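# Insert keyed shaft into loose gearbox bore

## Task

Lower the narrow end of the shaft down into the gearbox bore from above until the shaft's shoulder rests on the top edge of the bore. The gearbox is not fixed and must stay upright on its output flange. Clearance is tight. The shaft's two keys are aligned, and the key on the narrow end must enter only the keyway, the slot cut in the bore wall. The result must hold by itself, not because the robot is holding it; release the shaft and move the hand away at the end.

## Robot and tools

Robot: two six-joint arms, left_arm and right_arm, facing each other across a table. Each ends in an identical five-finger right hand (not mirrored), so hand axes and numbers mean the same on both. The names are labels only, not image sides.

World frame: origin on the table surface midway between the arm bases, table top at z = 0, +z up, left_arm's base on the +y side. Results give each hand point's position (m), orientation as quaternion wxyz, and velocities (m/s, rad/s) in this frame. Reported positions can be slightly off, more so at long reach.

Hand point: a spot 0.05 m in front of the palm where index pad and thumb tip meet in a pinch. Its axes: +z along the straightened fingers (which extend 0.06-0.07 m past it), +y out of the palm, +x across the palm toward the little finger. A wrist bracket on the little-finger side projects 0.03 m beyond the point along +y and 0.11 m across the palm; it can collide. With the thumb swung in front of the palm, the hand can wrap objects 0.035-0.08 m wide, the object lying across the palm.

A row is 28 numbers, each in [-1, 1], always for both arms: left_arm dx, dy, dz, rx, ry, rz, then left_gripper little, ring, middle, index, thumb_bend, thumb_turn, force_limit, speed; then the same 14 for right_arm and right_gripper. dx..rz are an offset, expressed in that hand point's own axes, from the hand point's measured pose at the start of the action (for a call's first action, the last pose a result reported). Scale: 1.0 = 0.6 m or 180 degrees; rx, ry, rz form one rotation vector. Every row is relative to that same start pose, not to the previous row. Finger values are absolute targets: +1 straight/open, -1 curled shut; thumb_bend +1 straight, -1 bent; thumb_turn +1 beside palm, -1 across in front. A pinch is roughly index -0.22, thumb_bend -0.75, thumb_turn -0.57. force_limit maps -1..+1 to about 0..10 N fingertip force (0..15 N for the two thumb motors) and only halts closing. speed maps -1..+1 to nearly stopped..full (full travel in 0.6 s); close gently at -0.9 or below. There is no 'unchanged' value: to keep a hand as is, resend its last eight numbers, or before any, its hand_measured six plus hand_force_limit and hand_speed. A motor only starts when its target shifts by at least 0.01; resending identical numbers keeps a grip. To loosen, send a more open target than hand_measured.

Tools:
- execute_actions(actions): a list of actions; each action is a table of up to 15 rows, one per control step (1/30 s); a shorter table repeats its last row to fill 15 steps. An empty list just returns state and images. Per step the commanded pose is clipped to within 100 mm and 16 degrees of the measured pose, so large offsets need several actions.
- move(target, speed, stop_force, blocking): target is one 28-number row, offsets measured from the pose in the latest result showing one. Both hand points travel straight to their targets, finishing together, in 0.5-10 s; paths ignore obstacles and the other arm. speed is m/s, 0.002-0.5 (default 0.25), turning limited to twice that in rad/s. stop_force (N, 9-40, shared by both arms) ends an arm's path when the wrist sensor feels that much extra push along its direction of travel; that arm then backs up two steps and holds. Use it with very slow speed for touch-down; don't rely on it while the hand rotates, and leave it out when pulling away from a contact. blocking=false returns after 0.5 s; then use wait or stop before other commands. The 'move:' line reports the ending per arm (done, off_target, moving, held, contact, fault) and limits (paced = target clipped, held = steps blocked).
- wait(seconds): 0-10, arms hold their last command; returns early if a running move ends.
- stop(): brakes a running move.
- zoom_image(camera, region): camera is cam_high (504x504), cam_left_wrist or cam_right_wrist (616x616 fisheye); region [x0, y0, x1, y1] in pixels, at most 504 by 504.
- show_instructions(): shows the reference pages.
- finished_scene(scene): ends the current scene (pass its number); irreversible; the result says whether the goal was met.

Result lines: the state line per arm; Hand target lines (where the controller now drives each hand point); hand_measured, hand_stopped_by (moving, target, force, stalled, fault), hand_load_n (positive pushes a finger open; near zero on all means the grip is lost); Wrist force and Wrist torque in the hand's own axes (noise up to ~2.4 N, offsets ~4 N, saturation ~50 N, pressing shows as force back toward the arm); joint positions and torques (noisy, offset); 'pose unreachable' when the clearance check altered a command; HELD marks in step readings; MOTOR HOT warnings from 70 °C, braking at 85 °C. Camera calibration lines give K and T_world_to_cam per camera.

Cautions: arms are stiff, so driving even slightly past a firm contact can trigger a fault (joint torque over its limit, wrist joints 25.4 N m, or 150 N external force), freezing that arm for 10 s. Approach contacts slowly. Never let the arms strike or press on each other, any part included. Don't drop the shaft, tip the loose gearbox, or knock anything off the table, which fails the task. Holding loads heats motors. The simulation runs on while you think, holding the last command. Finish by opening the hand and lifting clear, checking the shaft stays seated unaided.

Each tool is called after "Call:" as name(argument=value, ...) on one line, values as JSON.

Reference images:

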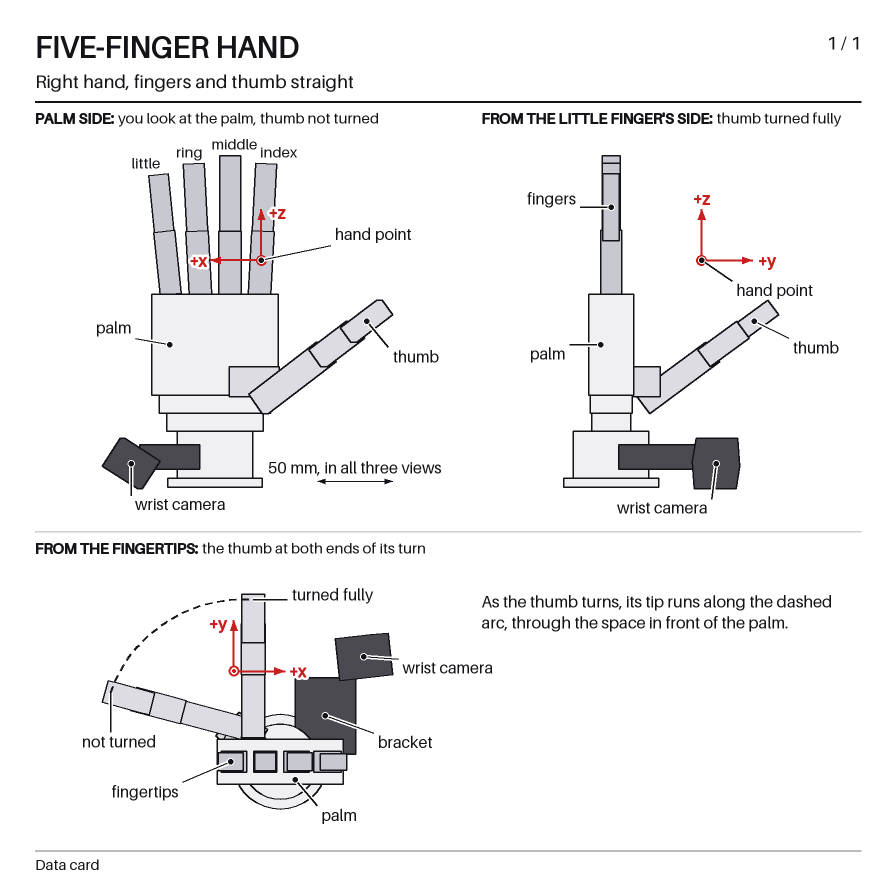

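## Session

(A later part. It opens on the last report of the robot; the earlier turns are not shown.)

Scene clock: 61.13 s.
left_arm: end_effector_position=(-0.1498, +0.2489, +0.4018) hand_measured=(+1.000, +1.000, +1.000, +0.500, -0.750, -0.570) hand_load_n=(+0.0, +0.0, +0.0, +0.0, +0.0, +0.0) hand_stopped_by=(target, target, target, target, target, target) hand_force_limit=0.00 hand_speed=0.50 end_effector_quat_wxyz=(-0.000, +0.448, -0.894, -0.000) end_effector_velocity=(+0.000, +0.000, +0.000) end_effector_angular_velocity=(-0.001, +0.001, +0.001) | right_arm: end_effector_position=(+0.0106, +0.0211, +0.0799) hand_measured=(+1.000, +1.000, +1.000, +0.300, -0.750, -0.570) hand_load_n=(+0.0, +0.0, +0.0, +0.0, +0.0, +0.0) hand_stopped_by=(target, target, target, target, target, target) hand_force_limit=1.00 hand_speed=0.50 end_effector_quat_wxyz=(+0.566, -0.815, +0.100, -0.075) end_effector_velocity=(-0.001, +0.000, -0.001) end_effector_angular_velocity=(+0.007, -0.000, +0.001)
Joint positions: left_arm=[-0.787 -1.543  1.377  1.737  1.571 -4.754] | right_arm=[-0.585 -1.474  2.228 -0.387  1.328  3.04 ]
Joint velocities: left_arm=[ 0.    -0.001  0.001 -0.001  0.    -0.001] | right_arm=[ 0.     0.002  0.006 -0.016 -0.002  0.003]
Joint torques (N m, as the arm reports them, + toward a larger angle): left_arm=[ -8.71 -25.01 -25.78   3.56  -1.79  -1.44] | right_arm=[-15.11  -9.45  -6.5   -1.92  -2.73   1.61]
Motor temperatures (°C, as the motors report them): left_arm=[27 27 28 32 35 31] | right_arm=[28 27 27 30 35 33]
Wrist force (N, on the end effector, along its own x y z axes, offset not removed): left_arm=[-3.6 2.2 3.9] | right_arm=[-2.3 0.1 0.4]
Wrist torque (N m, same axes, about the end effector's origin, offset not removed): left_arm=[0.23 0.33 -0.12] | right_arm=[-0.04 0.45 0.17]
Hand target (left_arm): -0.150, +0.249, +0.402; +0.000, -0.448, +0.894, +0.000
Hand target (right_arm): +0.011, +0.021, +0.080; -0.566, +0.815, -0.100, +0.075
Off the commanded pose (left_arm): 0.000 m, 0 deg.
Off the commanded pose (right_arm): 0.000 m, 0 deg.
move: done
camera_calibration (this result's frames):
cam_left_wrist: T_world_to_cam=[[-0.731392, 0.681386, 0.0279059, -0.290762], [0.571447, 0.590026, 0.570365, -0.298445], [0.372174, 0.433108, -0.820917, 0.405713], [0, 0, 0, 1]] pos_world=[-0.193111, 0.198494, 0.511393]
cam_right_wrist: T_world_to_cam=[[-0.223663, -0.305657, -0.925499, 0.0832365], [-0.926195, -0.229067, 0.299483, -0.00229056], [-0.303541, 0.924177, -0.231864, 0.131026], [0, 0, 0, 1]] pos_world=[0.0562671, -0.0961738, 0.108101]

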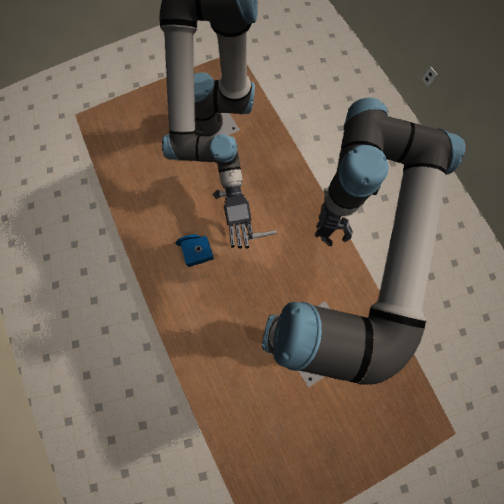

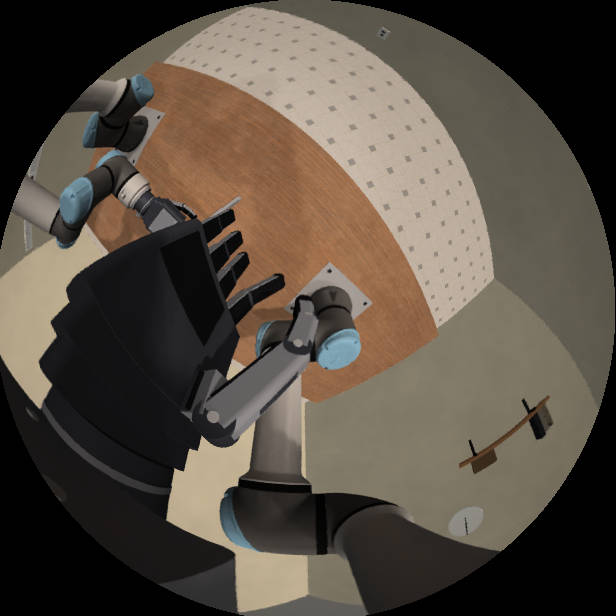

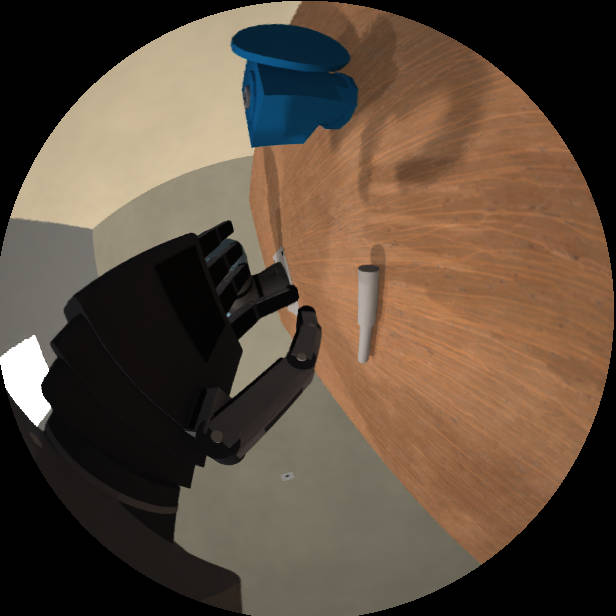

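Call:
move(target=[0,0,0,0,0,0,1,1,1,0.5,-0.75,-0.57,0,0.5,-0.007,0.088,0.03,0,0,0,1,1,1,0.3,-0.75,-0.57,1,0.5], speed=0.05, stop_force=10)

Call:
zoom_image(camera="cam_right_wrist", region=[230, 230, 390, 390])

Call:
zoom_image(camera="cam_left_wrist", region=[130, 150, 270, 290])

Scene clock: 62.90 s.
left_arm: end_effector_position=(-0.1498, +0.2489, +0.4018) hand_measured=(+1.000, +1.000, +1.000, +0.500, -0.750, -0.570) hand_load_n=(+0.0, +0.0, +0.0, +0.0, +0.0, +0.0) hand_stopped_by=(target, target, target, target, target, target) hand_force_limit=0.00 hand_speed=0.50 end_effector_quat_wxyz=(-0.000, +0.448, -0.894, -0.000) end_effector_velocity=(+0.000, +0.000, +0.000) end_effector_angular_velocity=(-0.001, +0.001, -0.001) | right_arm: end_effector_position=(+0.0067, +0.0206, +0.0242) hand_measured=(+1.000, +1.000, +1.000, +0.300, -0.750, -0.570) hand_load_n=(+0.0, +0.0, +0.0, +0.0, +0.0, +0.0) hand_stopped_by=(target, target, target, target, target, target) hand_force_limit=1.00 hand_speed=0.50 end_effector_quat_wxyz=(+0.566, -0.815, +0.100, -0.075) end_effector_velocity=(+0.001, +0.000, -0.001) end_effector_angular_velocity=(+0.001, -0.001, -0.001)
Joint positions: left_arm=[-0.787 -1.543  1.377  1.737  1.571 -4.754] | right_arm=[-0.574 -1.349  2.286 -0.57   1.338  3.044]
Joint velocities: left_arm=[ 0.    -0.001 -0.    -0.     0.001  0.001] | right_arm=[ 0.     0.003  0.    -0.005  0.002 -0.   ]
Joint torques (N m, as the arm reports them, + toward a larger angle): left_arm=[ -8.73 -25.2  -25.2    3.47  -1.82  -1.41] | right_arm=[ 12.72 -12.07  -2.98  -1.86   2.33   1.78]
Motor temperatures (°C, as the motors report them): left_arm=[27 27 28 32 35 31] | right_arm=[28 27 27 30 35 33]
Wrist force (N, on the end effector, along its own x y z axes, offset not removed): left_arm=[-3.6 -1.8 2.7] | right_arm=[0.0 0.8 -1.2]
Wrist torque (N m, same axes, about the end effector's origin, offset not removed): left_arm=[-0.42 0.52 -0.28] | right_arm=[0.08 0.20 0.26]
Hand target (left_arm): -0.150, +0.249, +0.402; +0.000, -0.448, +0.894, +0.000
Hand target (right_arm): +0.007, +0.021, +0.024; -0.566, +0.815, -0.100, +0.075
Off the commanded pose (left_arm): 0.000 m, 0 deg.
Off the commanded pose (right_arm): 0.000 m, 0 deg.
move: done
camera_calibration (this result's frames):
cam_left_wrist: T_world_to_cam=[[-0.731392, 0.681386, 0.0279061, -0.290762], [0.571447, 0.590026, 0.570365, -0.298445], [0.372173, 0.433108, -0.820917, 0.405713], [0, 0, 0, 1]] pos_world=[-0.193111, 0.198494, 0.511393]
cam_right_wrist: T_world_to_cam=[[-0.223653, -0.305683, -0.925493, 0.0306077], [-0.926197, -0.229064, 0.299482, 0.0107144], [-0.303544, 0.924168, -0.231892, 0.117415], [0, 0, 0, 1]] pos_world=[0.0524098, -0.0967009, 0.052346]

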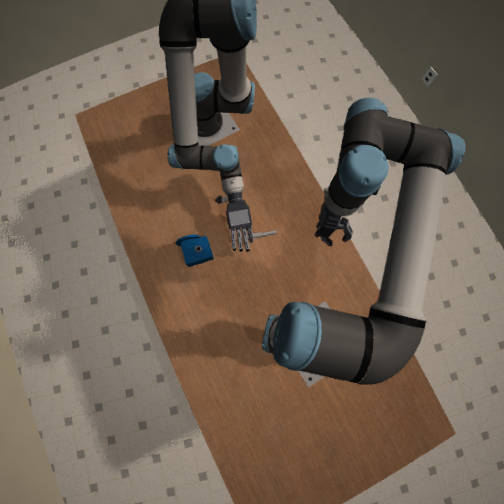

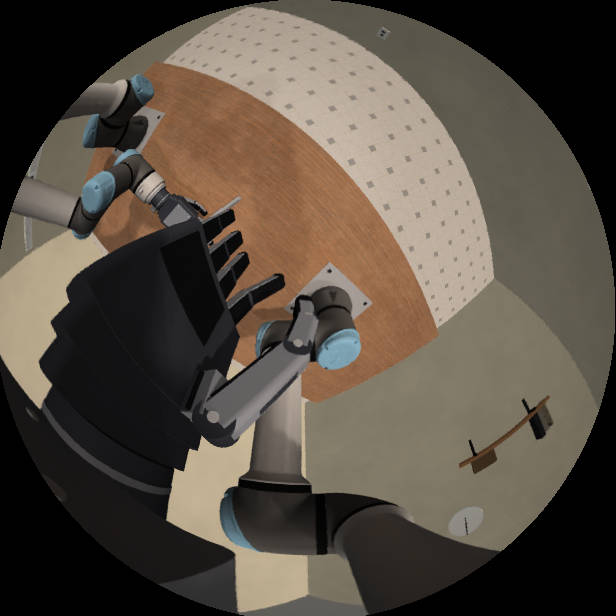

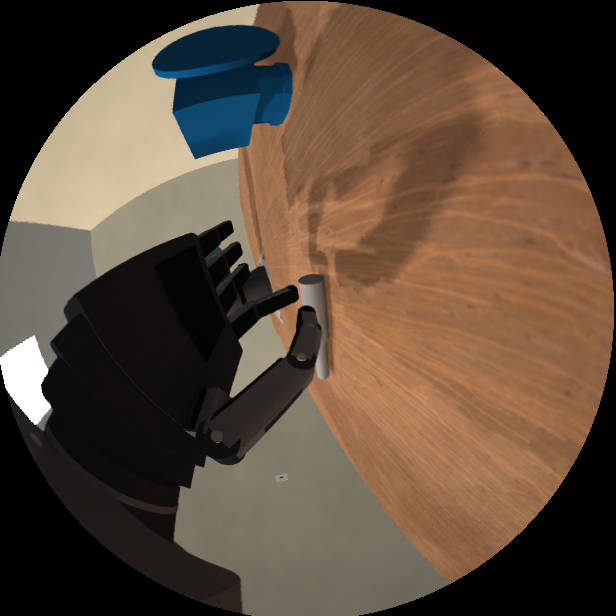

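Region (230, 230, 390, 390) of cam_right_wrist's 616x616 image, scaled by 3.150, with more detail than that image has.

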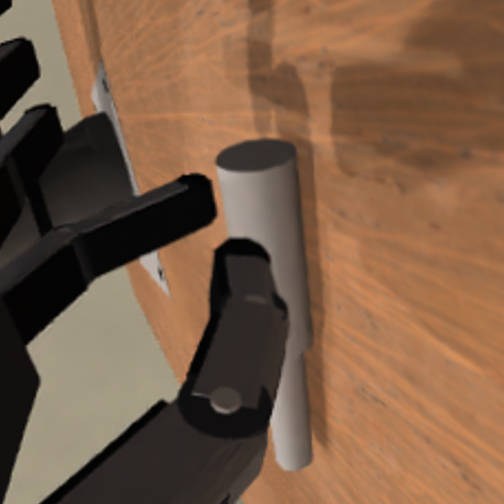

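Region (130, 150, 270, 290) of cam_left_wrist's 616x616 image, scaled by 3.600, with more detail than that image has.

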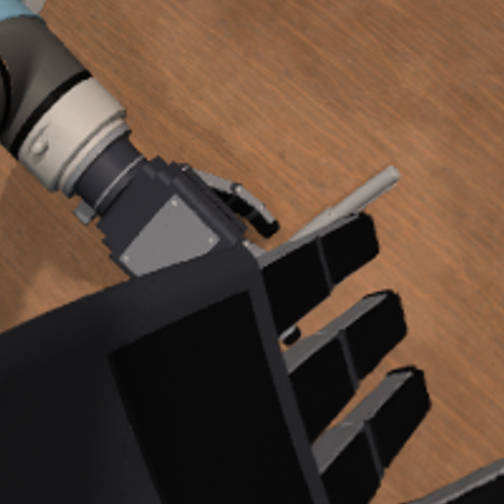

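Call:
move(target=[0,0,0,0,0,0,1,1,1,0.5,-0.75,-0.57,0,0.5,0,0.012,0.006,0,0,0,1,1,1,0.12,-0.75,-0.57,1,-0.6], speed=0.015, stop_force=10)

Call:
zoom_image(camera="cam_right_wrist", region=[230, 230, 390, 390])

Scene clock: 63.87 s.
left_arm: end_effector_position=(-0.1498, +0.2489, +0.4018) hand_measured=(+1.000, +1.000, +1.000, +0.500, -0.750, -0.570) hand_load_n=(+0.0, +0.0, +0.0, +0.0, +0.0, +0.0) hand_stopped_by=(target, target, target, target, target, target) hand_force_limit=0.00 hand_speed=0.50 end_effector_quat_wxyz=(-0.000, +0.448, -0.894, -0.000) end_effector_velocity=(-0.000, +0.000, +0.000) end_effector_angular_velocity=(+0.001, -0.000, -0.002) | right_arm: end_effector_position=(+0.0070, +0.0214, +0.0162) hand_measured=(+1.000, +1.000, +1.000, +0.120, -0.750, -0.570) hand_load_n=(+0.0, +0.0, +0.0, +0.0, +0.0, +0.0) hand_stopped_by=(target, target, target, target, target, target) hand_force_limit=1.00 hand_speed=-0.60 end_effector_quat_wxyz=(+0.566, -0.815, +0.100, -0.075) end_effector_velocity=(+0.000, -0.000, -0.002) end_effector_angular_velocity=(-0.002, +0.001, -0.001)
Joint positions: left_arm=[-0.787 -1.543  1.377  1.737  1.571 -4.754] | right_arm=[-0.573 -1.327  2.289 -0.596  1.338  3.044]
Joint velocities: left_arm=[-0.     0.001 -0.001  0.001  0.001  0.002] | right_arm=[ 0.     0.004  0.001 -0.002  0.001  0.   ]
Joint torques (N m, as the arm reports them, + toward a larger angle): left_arm=[ -8.89 -25.26 -25.14   3.52  -1.78  -1.3 ] | right_arm=[ 13.01 -11.95  -2.53  -1.85   2.43   1.75]
Motor temperatures (°C, as the motors report them): left_arm=[27 27 28 32 35 31] | right_arm=[28 27 27 30 35 33]
Wrist force (N, on the end effector, along its own x y z axes, offset not removed): left_arm=[-4.3 -0.2 -1.8] | right_arm=[-0.2 0.0 2.3]
Wrist torque (N m, same axes, about the end effector's origin, offset not removed): left_arm=[0.15 0.69 -0.29] | right_arm=[-0.14 -0.01 0.36]
Hand target (left_arm): -0.150, +0.249, +0.402; +0.000, -0.448, +0.894, +0.000
Hand target (right_arm): +0.007, +0.021, +0.016; -0.566, +0.815, -0.100, +0.075
Off the commanded pose (left_arm): 0.000 m, 0 deg.
Off the commanded pose (right_arm): 0.000 m, 0 deg.
move: done
camera_calibration (this result's frames):
cam_left_wrist: T_world_to_cam=[[-0.731392, 0.681386, 0.0279059, -0.290762], [0.571447, 0.590027, 0.570365, -0.298445], [0.372173, 0.433108, -0.820917, 0.405713], [0, 0, 0, 1]] pos_world=[-0.193111, 0.198494, 0.511393]
cam_right_wrist: T_world_to_cam=[[-0.223653, -0.305691, -0.92549, 0.0235987], [-0.926196, -0.229064, 0.299483, 0.0135444], [-0.303546, 0.924166, -0.2319, 0.114916], [0, 0, 0, 1]] pos_world=[0.052705, -0.095885, 0.044433]

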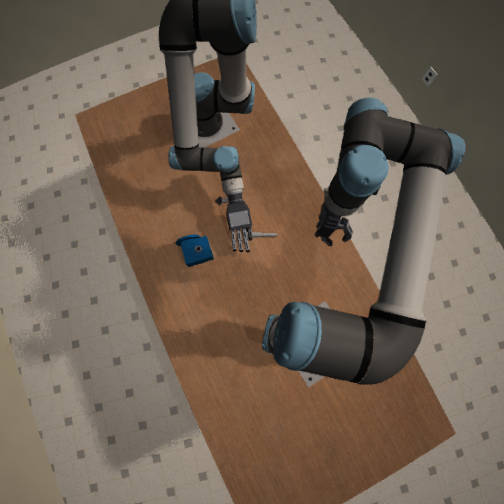

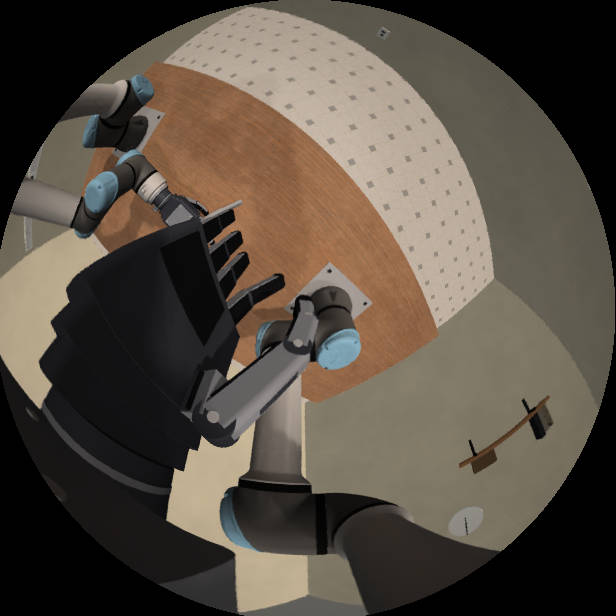

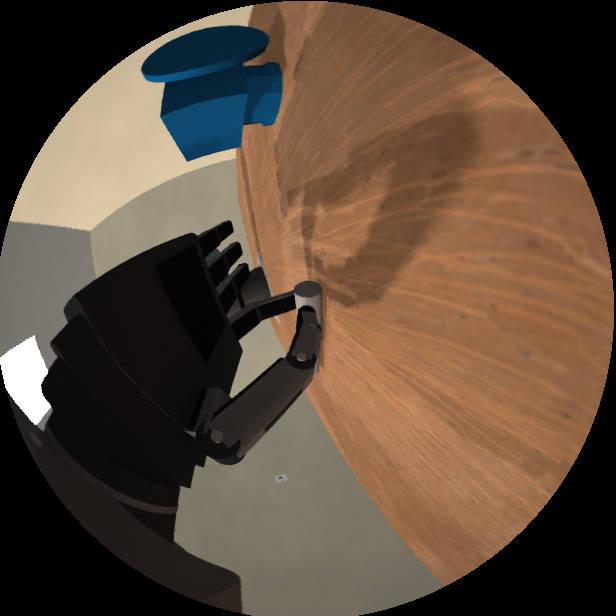

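Region (230, 230, 390, 390) of cam_right_wrist's 616x616 image, scaled by 3.150, with more detail than that image has.

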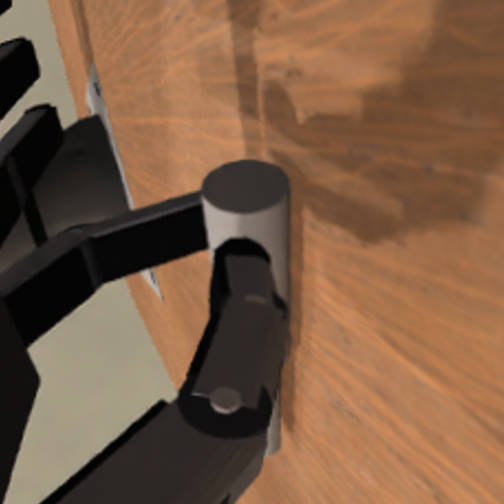

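Call:
move(target=[0,0,0,0,0,0,1,1,1,0.5,-0.75,-0.57,0,0.5,0,0,0,0,0,0,1,1,1,-0.3,-0.75,-0.57,1,-0.85])

Call:
move(target=[0,0,0,0,0,0,1,1,1,0.5,-0.75,-0.57,0,0.5,-0.01,-0.063,-0.023,0,0,0,1,1,1,-0.3,-0.75,-0.57,1,-0.85], speed=0.03)

Call:
zoom_image(camera="cam_right_wrist", region=[230, 230, 390, 390])

Scene clock: 64.77 s.
left_arm: end_effector_position=(-0.1498, +0.2489, +0.4018) hand_measured=(+1.000, +1.000, +1.000, +0.500, -0.750, -0.570) hand_load_n=(+0.0, +0.0, +0.0, +0.0, +0.0, +0.0) hand_stopped_by=(target, target, target, target, target, target) hand_force_limit=0.00 hand_speed=0.50 end_effector_quat_wxyz=(-0.000, +0.448, -0.894, -0.000) end_effector_velocity=(+0.000, -0.000, -0.001) end_effector_angular_velocity=(+0.002, -0.003, -0.001) | right_arm: end_effector_position=(+0.0070, +0.0213, +0.0162) hand_measured=(+1.000, +1.000, +1.000, +0.044, -0.750, -0.570) hand_load_n=(+0.0, +0.0, +0.0, +10.5, +1.0, -3.0) hand_stopped_by=(target, target, target, force, target, target) hand_force_limit=1.00 hand_speed=-0.85 end_effector_quat_wxyz=(+0.566, -0.815, +0.100, -0.075) end_effector_velocity=(+0.000, -0.000, -0.000) end_effector_angular_velocity=(-0.000, +0.000, -0.001)
Joint positions: left_arm=[-0.787 -1.543  1.377  1.737  1.571 -4.754] | right_arm=[-0.573 -1.327  2.289 -0.596  1.338  3.044]
Joint velocities: left_arm=[-0.     0.002  0.001  0.001 -0.001  0.001] | right_arm=[-0.001 -0.     0.001  0.    -0.    -0.   ]
Joint torques (N m, as the arm reports them, + toward a larger angle): left_arm=[ -7.88 -24.59 -25.33   3.52  -1.83  -1.35] | right_arm=[ 11.74 -27.23  -8.37   1.61   2.04   1.16]
Motor temperatures (°C, as the motors report them): left_arm=[27 27 28 32 35 31] | right_arm=[28 27 27 30 35 33]
Wrist force (N, on the end effector, along its own x y z axes, offset not removed): left_arm=[-2.1 -1.2 1.7] | right_arm=[-4.0 -0.7 2.2]
Wrist torque (N m, same axes, about the end effector's origin, offset not removed): left_arm=[-0.22 0.35 -0.17] | right_arm=[0.17 0.64 -0.11]
Hand target (left_arm): -0.150, +0.249, +0.402; +0.000, -0.448, +0.894, +0.000
Hand target (right_arm): +0.007, +0.021, +0.016; -0.566, +0.815, -0.100, +0.075
Off the commanded pose (left_arm): 0.000 m, 0 deg.
Off the commanded pose (right_arm): 0.000 m, 0 deg.
move: done
camera_calibration (this result's frames):
cam_left_wrist: T_world_to_cam=[[-0.731392, 0.681386, 0.0279058, -0.290762], [0.571447, 0.590027, 0.570365, -0.298445], [0.372174, 0.433107, -0.820917, 0.405713], [0, 0, 0, 1]] pos_world=[-0.193111, 0.198494, 0.511393]
cam_right_wrist: T_world_to_cam=[[-0.223692, -0.305749, -0.925462, 0.0235595], [-0.926184, -0.229043, 0.299537, 0.0135321], [-0.303553, 0.924152, -0.231945, 0.114927], [0, 0, 0, 1]] pos_world=[0.0526896, -0.0959069, 0.0444067]

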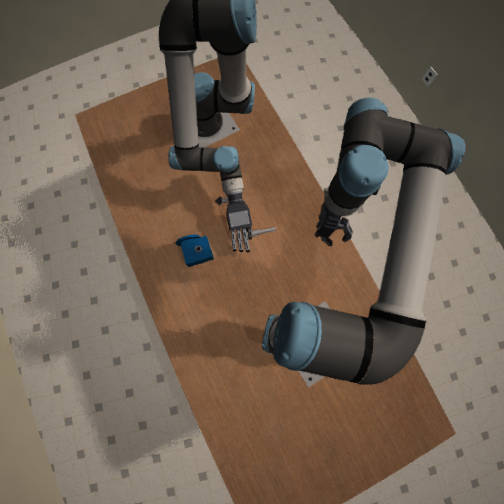

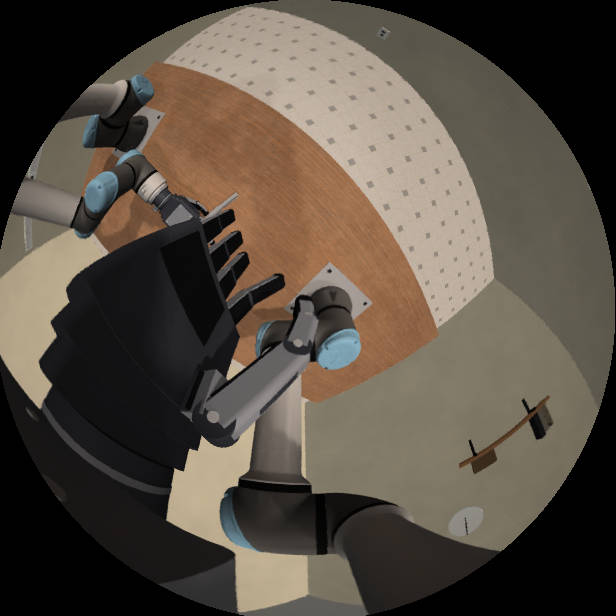

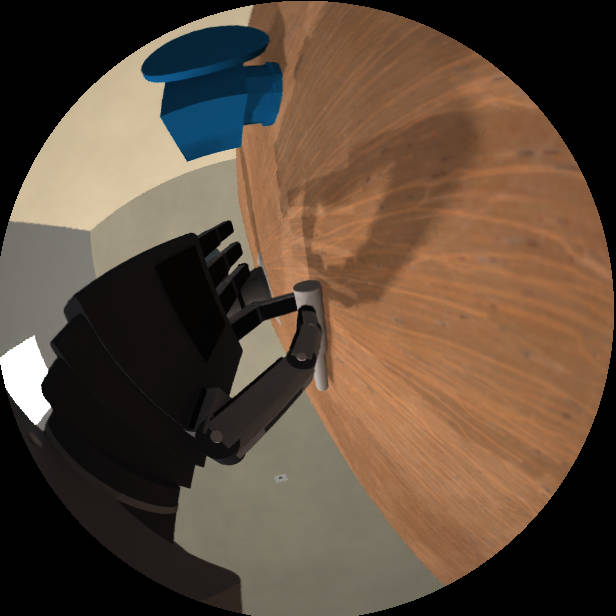

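Scene clock: 66.47 s.
left_arm: end_effector_position=(-0.1498, +0.2489, +0.4018) hand_measured=(+1.000, +1.000, +1.000, +0.500, -0.750, -0.570) hand_load_n=(+0.0, +0.0, +0.0, +0.0, +0.0, +0.0) hand_stopped_by=(target, target, target, target, target, target) hand_force_limit=0.00 hand_speed=0.50 end_effector_quat_wxyz=(-0.000, +0.448, -0.894, -0.000) end_effector_velocity=(-0.000, -0.000, -0.000) end_effector_angular_velocity=(+0.001, -0.000, -0.001) | right_arm: end_effector_position=(+0.0008, +0.0231, +0.0563) hand_measured=(+1.000, +1.000, +1.000, +0.042, -0.750, -0.570) hand_load_n=(+0.0, +0.0, +0.0, +0.0, +0.0, +0.0) hand_stopped_by=(target, target, target, force, target, target) hand_force_limit=1.00 hand_speed=-0.85 end_effector_quat_wxyz=(+0.566, -0.815, +0.100, -0.075) end_effector_velocity=(+0.000, +0.000, +0.001) end_effector_angular_velocity=(+0.001, -0.001, -0.000)
Joint positions: left_arm=[-0.787 -1.543  1.377  1.737  1.571 -4.754] | right_arm=[-0.552 -1.421  2.251 -0.465  1.358  3.052]
Joint velocities: left_arm=[-0.001  0.002 -0.001  0.     0.     0.   ] | right_arm=[ 0.001 -0.002 -0.002  0.003  0.002  0.   ]
Joint torques (N m, as the arm reports them, + toward a larger angle): left_arm=[ -9.19 -25.15 -25.96   3.47  -1.89  -1.36] | right_arm=[ 12.47 -27.38 -25.8    0.83   2.45   1.75]
Motor temperatures (°C, as the motors report them): left_arm=[27 27 28 32 35 31] | right_arm=[28 27 27 30 35 33]
Wrist force (N, on the end effector, along its own x y z axes, offset not removed): left_arm=[-4.8 -1.2 -0.7] | right_arm=[-2.2 -2.0 1.6]
Wrist torque (N m, same axes, about the end effector's origin, offset not removed): left_arm=[-0.11 0.71 -0.21] | right_arm=[-0.52 0.16 -0.03]
Hand target (left_arm): -0.150, +0.249, +0.402; +0.000, -0.448, +0.894, +0.000
Hand target (right_arm): +0.001, +0.023, +0.056; -0.566, +0.815, -0.100, +0.075
Off the commanded pose (left_arm): 0.000 m, 0 deg.
Off the commanded pose (right_arm): 0.000 m, 0 deg.
move: done
camera_calibration (this result's frames):
cam_left_wrist: T_world_to_cam=[[-0.731392, 0.681386, 0.0279061, -0.290762], [0.571448, 0.590026, 0.570365, -0.298445], [0.372173, 0.433108, -0.820917, 0.405713], [0, 0, 0, 1]] pos_world=[-0.193111, 0.198494, 0.511393]
cam_right_wrist: T_world_to_cam=[[-0.223673, -0.30575, -0.925466, 0.0598555], [-0.926189, -0.229046, 0.299518, -0.00378891], [-0.303552, 0.924151, -0.231952, 0.120722], [0, 0, 0, 1]] pos_world=[0.0465242, -0.0941323, 0.0845308]

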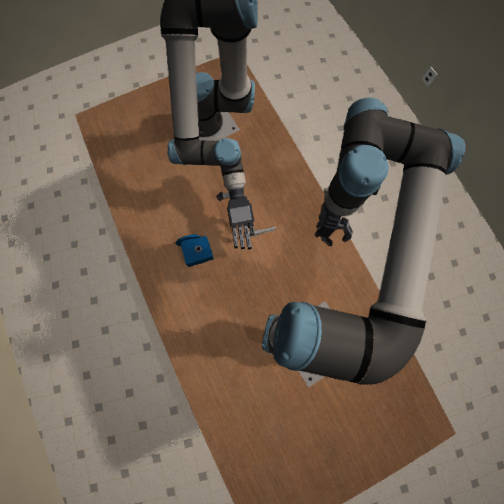

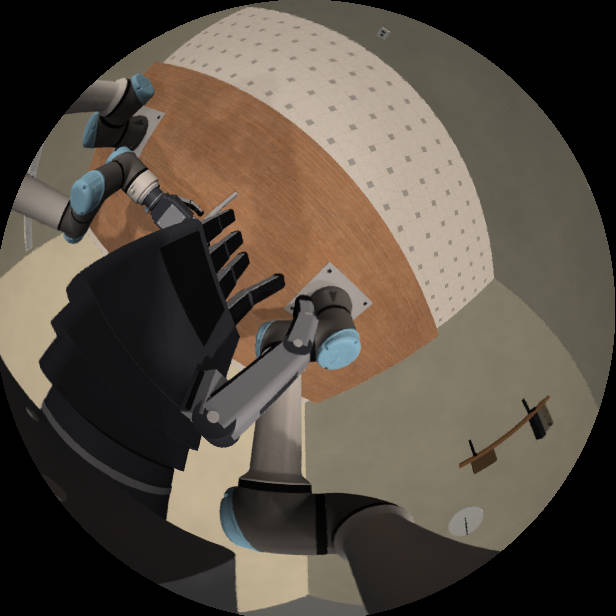

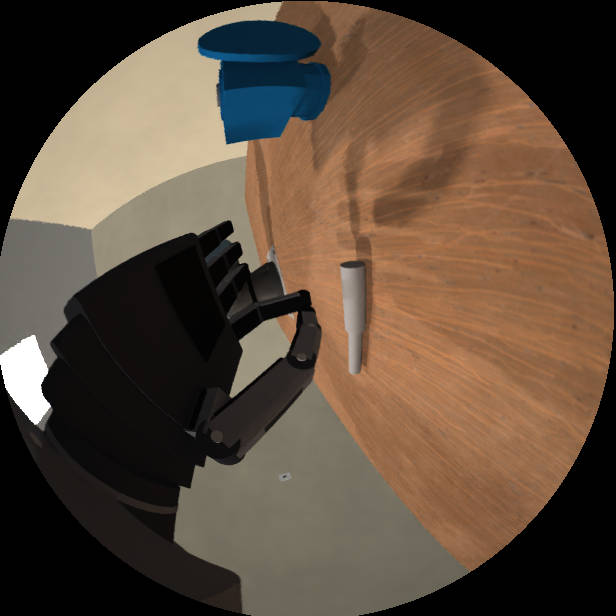

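Region (230, 230, 390, 390) of cam_right_wrist's 616x616 image, scaled by 3.150, with more detail than that image has.

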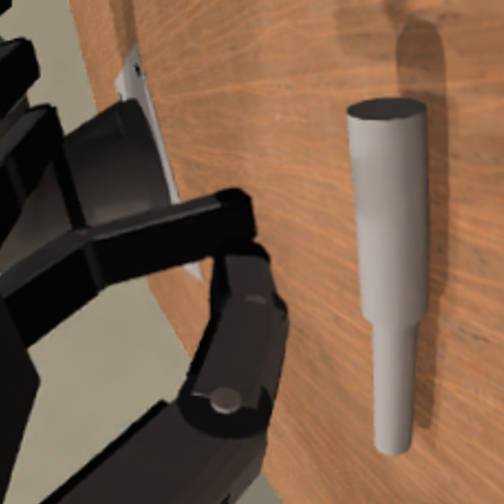

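Call:
move(target=[0,0,0,0,0,0,1,1,1,0.5,-0.75,-0.57,0,0.5,0.008,0.074,0.014,0.028,0,0,1,1,1,0.3,-0.75,-0.57,1,0.3], speed=0.03, stop_force=10)

Call:
move(target=[0,0,0,0,0,0,1,1,1,0.5,-0.75,-0.57,0,0.5,0,0,0.004,0,0,0,1,1,1,-0.3,-0.75,-0.57,1,-0.8], speed=0.01)

Call:
zoom_image(camera="cam_right_wrist", region=[230, 230, 390, 390])

Scene clock: 68.77 s.
left_arm: end_effector_position=(-0.1498, +0.2489, +0.4018) hand_measured=(+1.000, +1.000, +1.000, +0.500, -0.750, -0.570) hand_load_n=(+0.0, +0.0, +0.0, +0.0, +0.0, +0.0) hand_stopped_by=(target, target, target, target, target, target) hand_force_limit=0.00 hand_speed=0.50 end_effector_quat_wxyz=(-0.000, +0.448, -0.894, -0.000) end_effector_velocity=(-0.000, -0.000, +0.001) end_effector_angular_velocity=(-0.004, +0.004, -0.002) | right_arm: end_effector_position=(+0.0041, +0.0145, +0.0119) hand_measured=(+1.000, +1.000, +1.000, +0.300, -0.750, -0.570) hand_load_n=(+0.0, +0.0, +0.0, +0.0, +0.0, +0.0) hand_stopped_by=(target, target, target, target, target, target) hand_force_limit=1.00 hand_speed=0.30 end_effector_quat_wxyz=(+0.601, -0.789, +0.096, -0.079) end_effector_velocity=(+0.000, -0.000, -0.001) end_effector_angular_velocity=(+0.003, -0.000, -0.001)
Joint positions: left_arm=[-0.787 -1.543  1.377  1.737  1.571 -4.754] | right_arm=[-0.587 -1.32   2.378 -0.781  1.317  3.061]
Joint velocities: left_arm=[-0.    -0.002 -0.002 -0.001  0.     0.002] | right_arm=[-0.001  0.004  0.003 -0.01  -0.001  0.001]
Joint torques (N m, as the arm reports them, + toward a larger angle): left_arm=[ -8.14 -25.15 -25.69   3.4   -1.81  -1.37] | right_arm=[-14.67 -11.47  -0.89  -2.31  -2.72   1.84]
Motor temperatures (°C, as the motors report them): left_arm=[27 27 28 32 35 31] | right_arm=[28 27 27 30 35 33]
Wrist force (N, on the end effector, along its own x y z axes, offset not removed): left_arm=[-4.5 -1.2 2.6] | right_arm=[-1.9 -2.5 2.4]
Wrist torque (N m, same axes, about the end effector's origin, offset not removed): left_arm=[-0.29 0.51 -0.29] | right_arm=[-0.62 0.46 -0.01]
Hand target (left_arm): -0.150, +0.249, +0.402; +0.000, -0.448, +0.894, +0.000
Hand target (right_arm): +0.004, +0.015, +0.012; -0.601, +0.789, -0.096, +0.079
Off the commanded pose (left_arm): 0.000 m, 0 deg.
Off the commanded pose (right_arm): 0.000 m, 0 deg.
move: done
camera_calibration (this result's frames):
cam_left_wrist: T_world_to_cam=[[-0.731392, 0.681386, 0.0279061, -0.290762], [0.571448, 0.590026, 0.570365, -0.298445], [0.372173, 0.433108, -0.820917, 0.405713], [0, 0, 0, 1]] pos_world=[-0.193111, 0.198494, 0.511393]
cam_right_wrist: T_world_to_cam=[[-0.203042, -0.226056, -0.952719, 0.0158788], [-0.932037, -0.253619, 0.258812, 0.0114248], [-0.300133, 0.940519, -0.159197, 0.118218], [0, 0, 0, 1]] pos_world=[0.0493536, -0.104699, 0.0309911]

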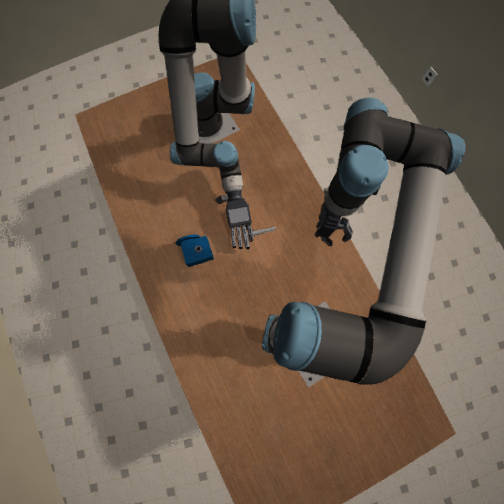

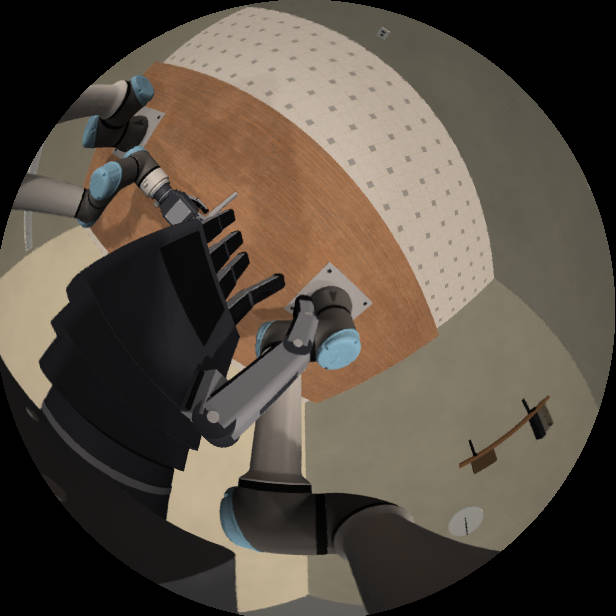

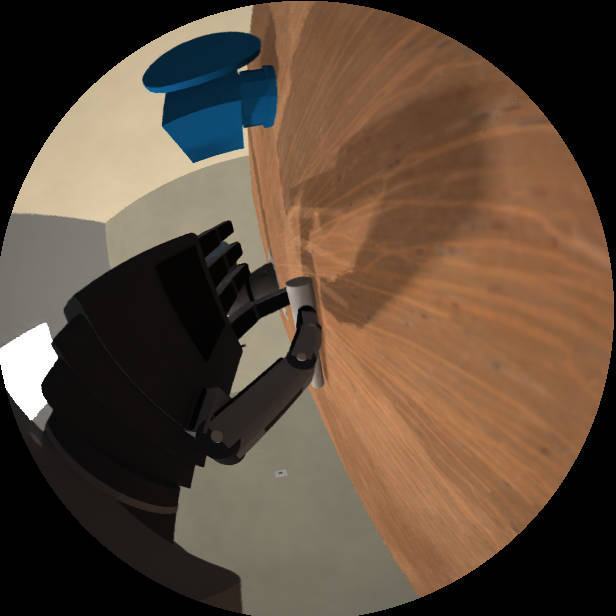

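Scene clock: 69.73 s.
left_arm: end_effector_position=(-0.1498, +0.2489, +0.4018) hand_measured=(+1.000, +1.000, +1.000, +0.500, -0.750, -0.570) hand_load_n=(+0.0, +0.0, +0.0, +0.0, +0.0, +0.0) hand_stopped_by=(target, target, target, target, target, target) hand_force_limit=0.00 hand_speed=0.50 end_effector_quat_wxyz=(-0.000, +0.448, -0.894, -0.000) end_effector_velocity=(+0.000, -0.000, -0.000) end_effector_angular_velocity=(-0.002, +0.001, -0.001) | right_arm: end_effector_position=(+0.0047, +0.0168, +0.0112) hand_measured=(+1.000, +1.000, +1.000, +0.072, -0.750, -0.570) hand_load_n=(+0.0, +0.0, +0.0, +10.5, +1.0, -1.5) hand_stopped_by=(target, target, target, force, target, target) hand_force_limit=1.00 hand_speed=-0.80 end_effector_quat_wxyz=(+0.601, -0.789, +0.096, -0.079) end_effector_velocity=(+0.000, +0.000, -0.000) end_effector_angular_velocity=(-0.000, +0.000, -0.000)
Joint positions: left_arm=[-0.787 -1.543  1.377  1.737  1.571 -4.754] | right_arm=[-0.585 -1.314  2.372 -0.781  1.319  3.062]
Joint velocities: left_arm=[-0.    -0.001  0.001 -0.001 -0.001  0.   ] | right_arm=[-0.001  0.    -0.     0.    -0.    -0.   ]
Joint torques (N m, as the arm reports them, + toward a larger angle): left_arm=[ -8.48 -25.26 -25.73   3.46  -1.86  -1.28] | right_arm=[ 12.89  -8.57 -19.36  -0.01   2.39   1.48]
Motor temperatures (°C, as the motors report them): left_arm=[27 27 28 32 35 31] | right_arm=[28 27 27 30 35 33]
Wrist force (N, on the end effector, along its own x y z axes, offset not removed): left_arm=[-2.3 -1.1 0.6] | right_arm=[1.3 -8.9 0.3]
Wrist torque (N m, same axes, about the end effector's origin, offset not removed): left_arm=[-0.21 0.50 -0.03] | right_arm=[-0.59 -0.01 0.18]
Hand target (left_arm): -0.150, +0.249, +0.402; +0.000, -0.448, +0.894, +0.000
Hand target (right_arm): +0.005, +0.017, +0.011; -0.601, +0.789, -0.096, +0.079
Off the commanded pose (left_arm): 0.000 m, 0 deg.
Off the commanded pose (right_arm): 0.000 m, 0 deg.
move: done
camera_calibration (this result's frames):
cam_left_wrist: T_world_to_cam=[[-0.731392, 0.681386, 0.0279059, -0.290762], [0.571447, 0.590027, 0.570365, -0.298445], [0.372174, 0.433108, -0.820917, 0.405713], [0, 0, 0, 1]] pos_world=[-0.193111, 0.198494, 0.511393]
cam_right_wrist: T_world_to_cam=[[-0.203036, -0.226031, -0.952726, 0.0159153], [-0.932043, -0.253615, 0.258797, 0.012705], [-0.300121, 0.940526, -0.159177, 0.11618], [0, 0, 0, 1]] pos_world=[0.0499411, -0.102451, 0.0303681]

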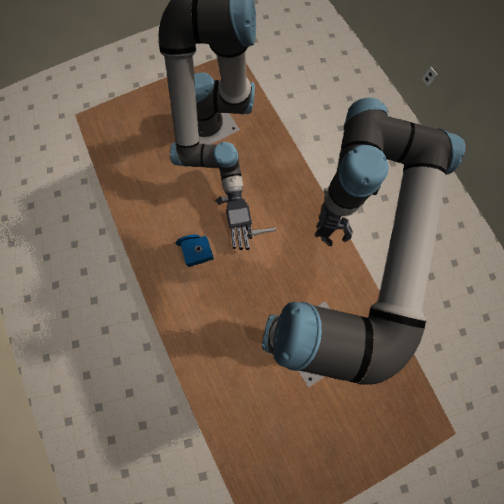

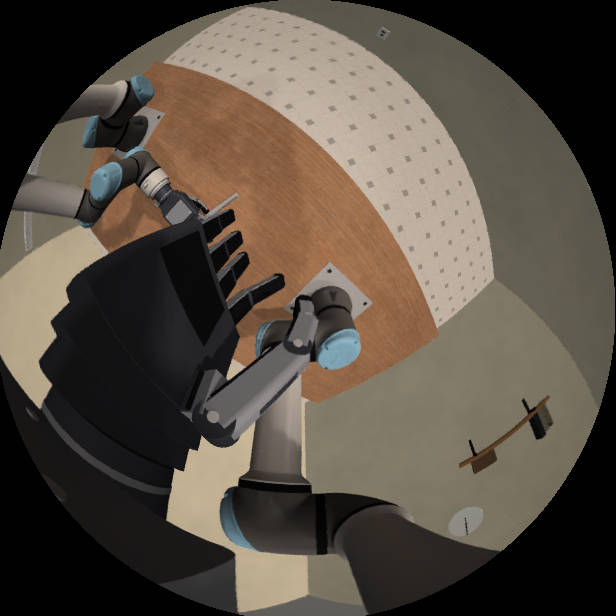

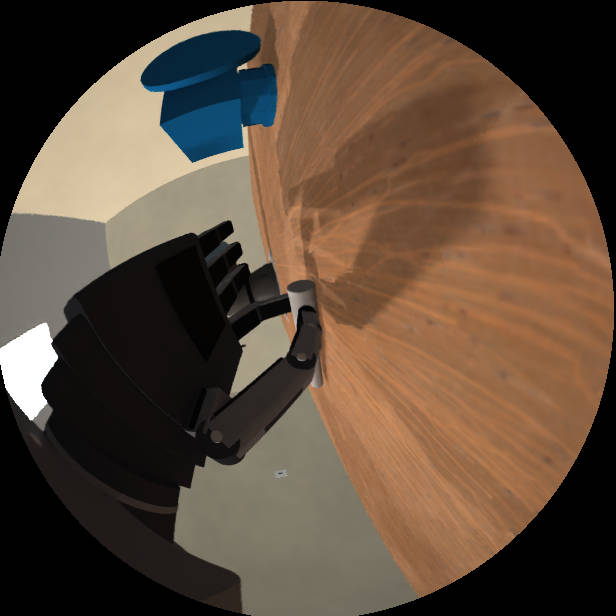

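Region (230, 230, 390, 390) of cam_right_wrist's 616x616 image, scaled by 3.150, with more detail than that image has.

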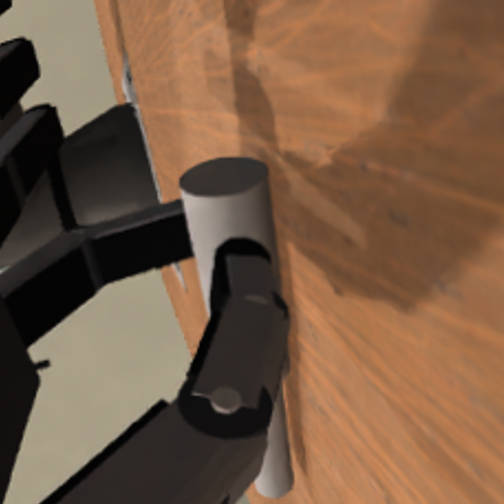

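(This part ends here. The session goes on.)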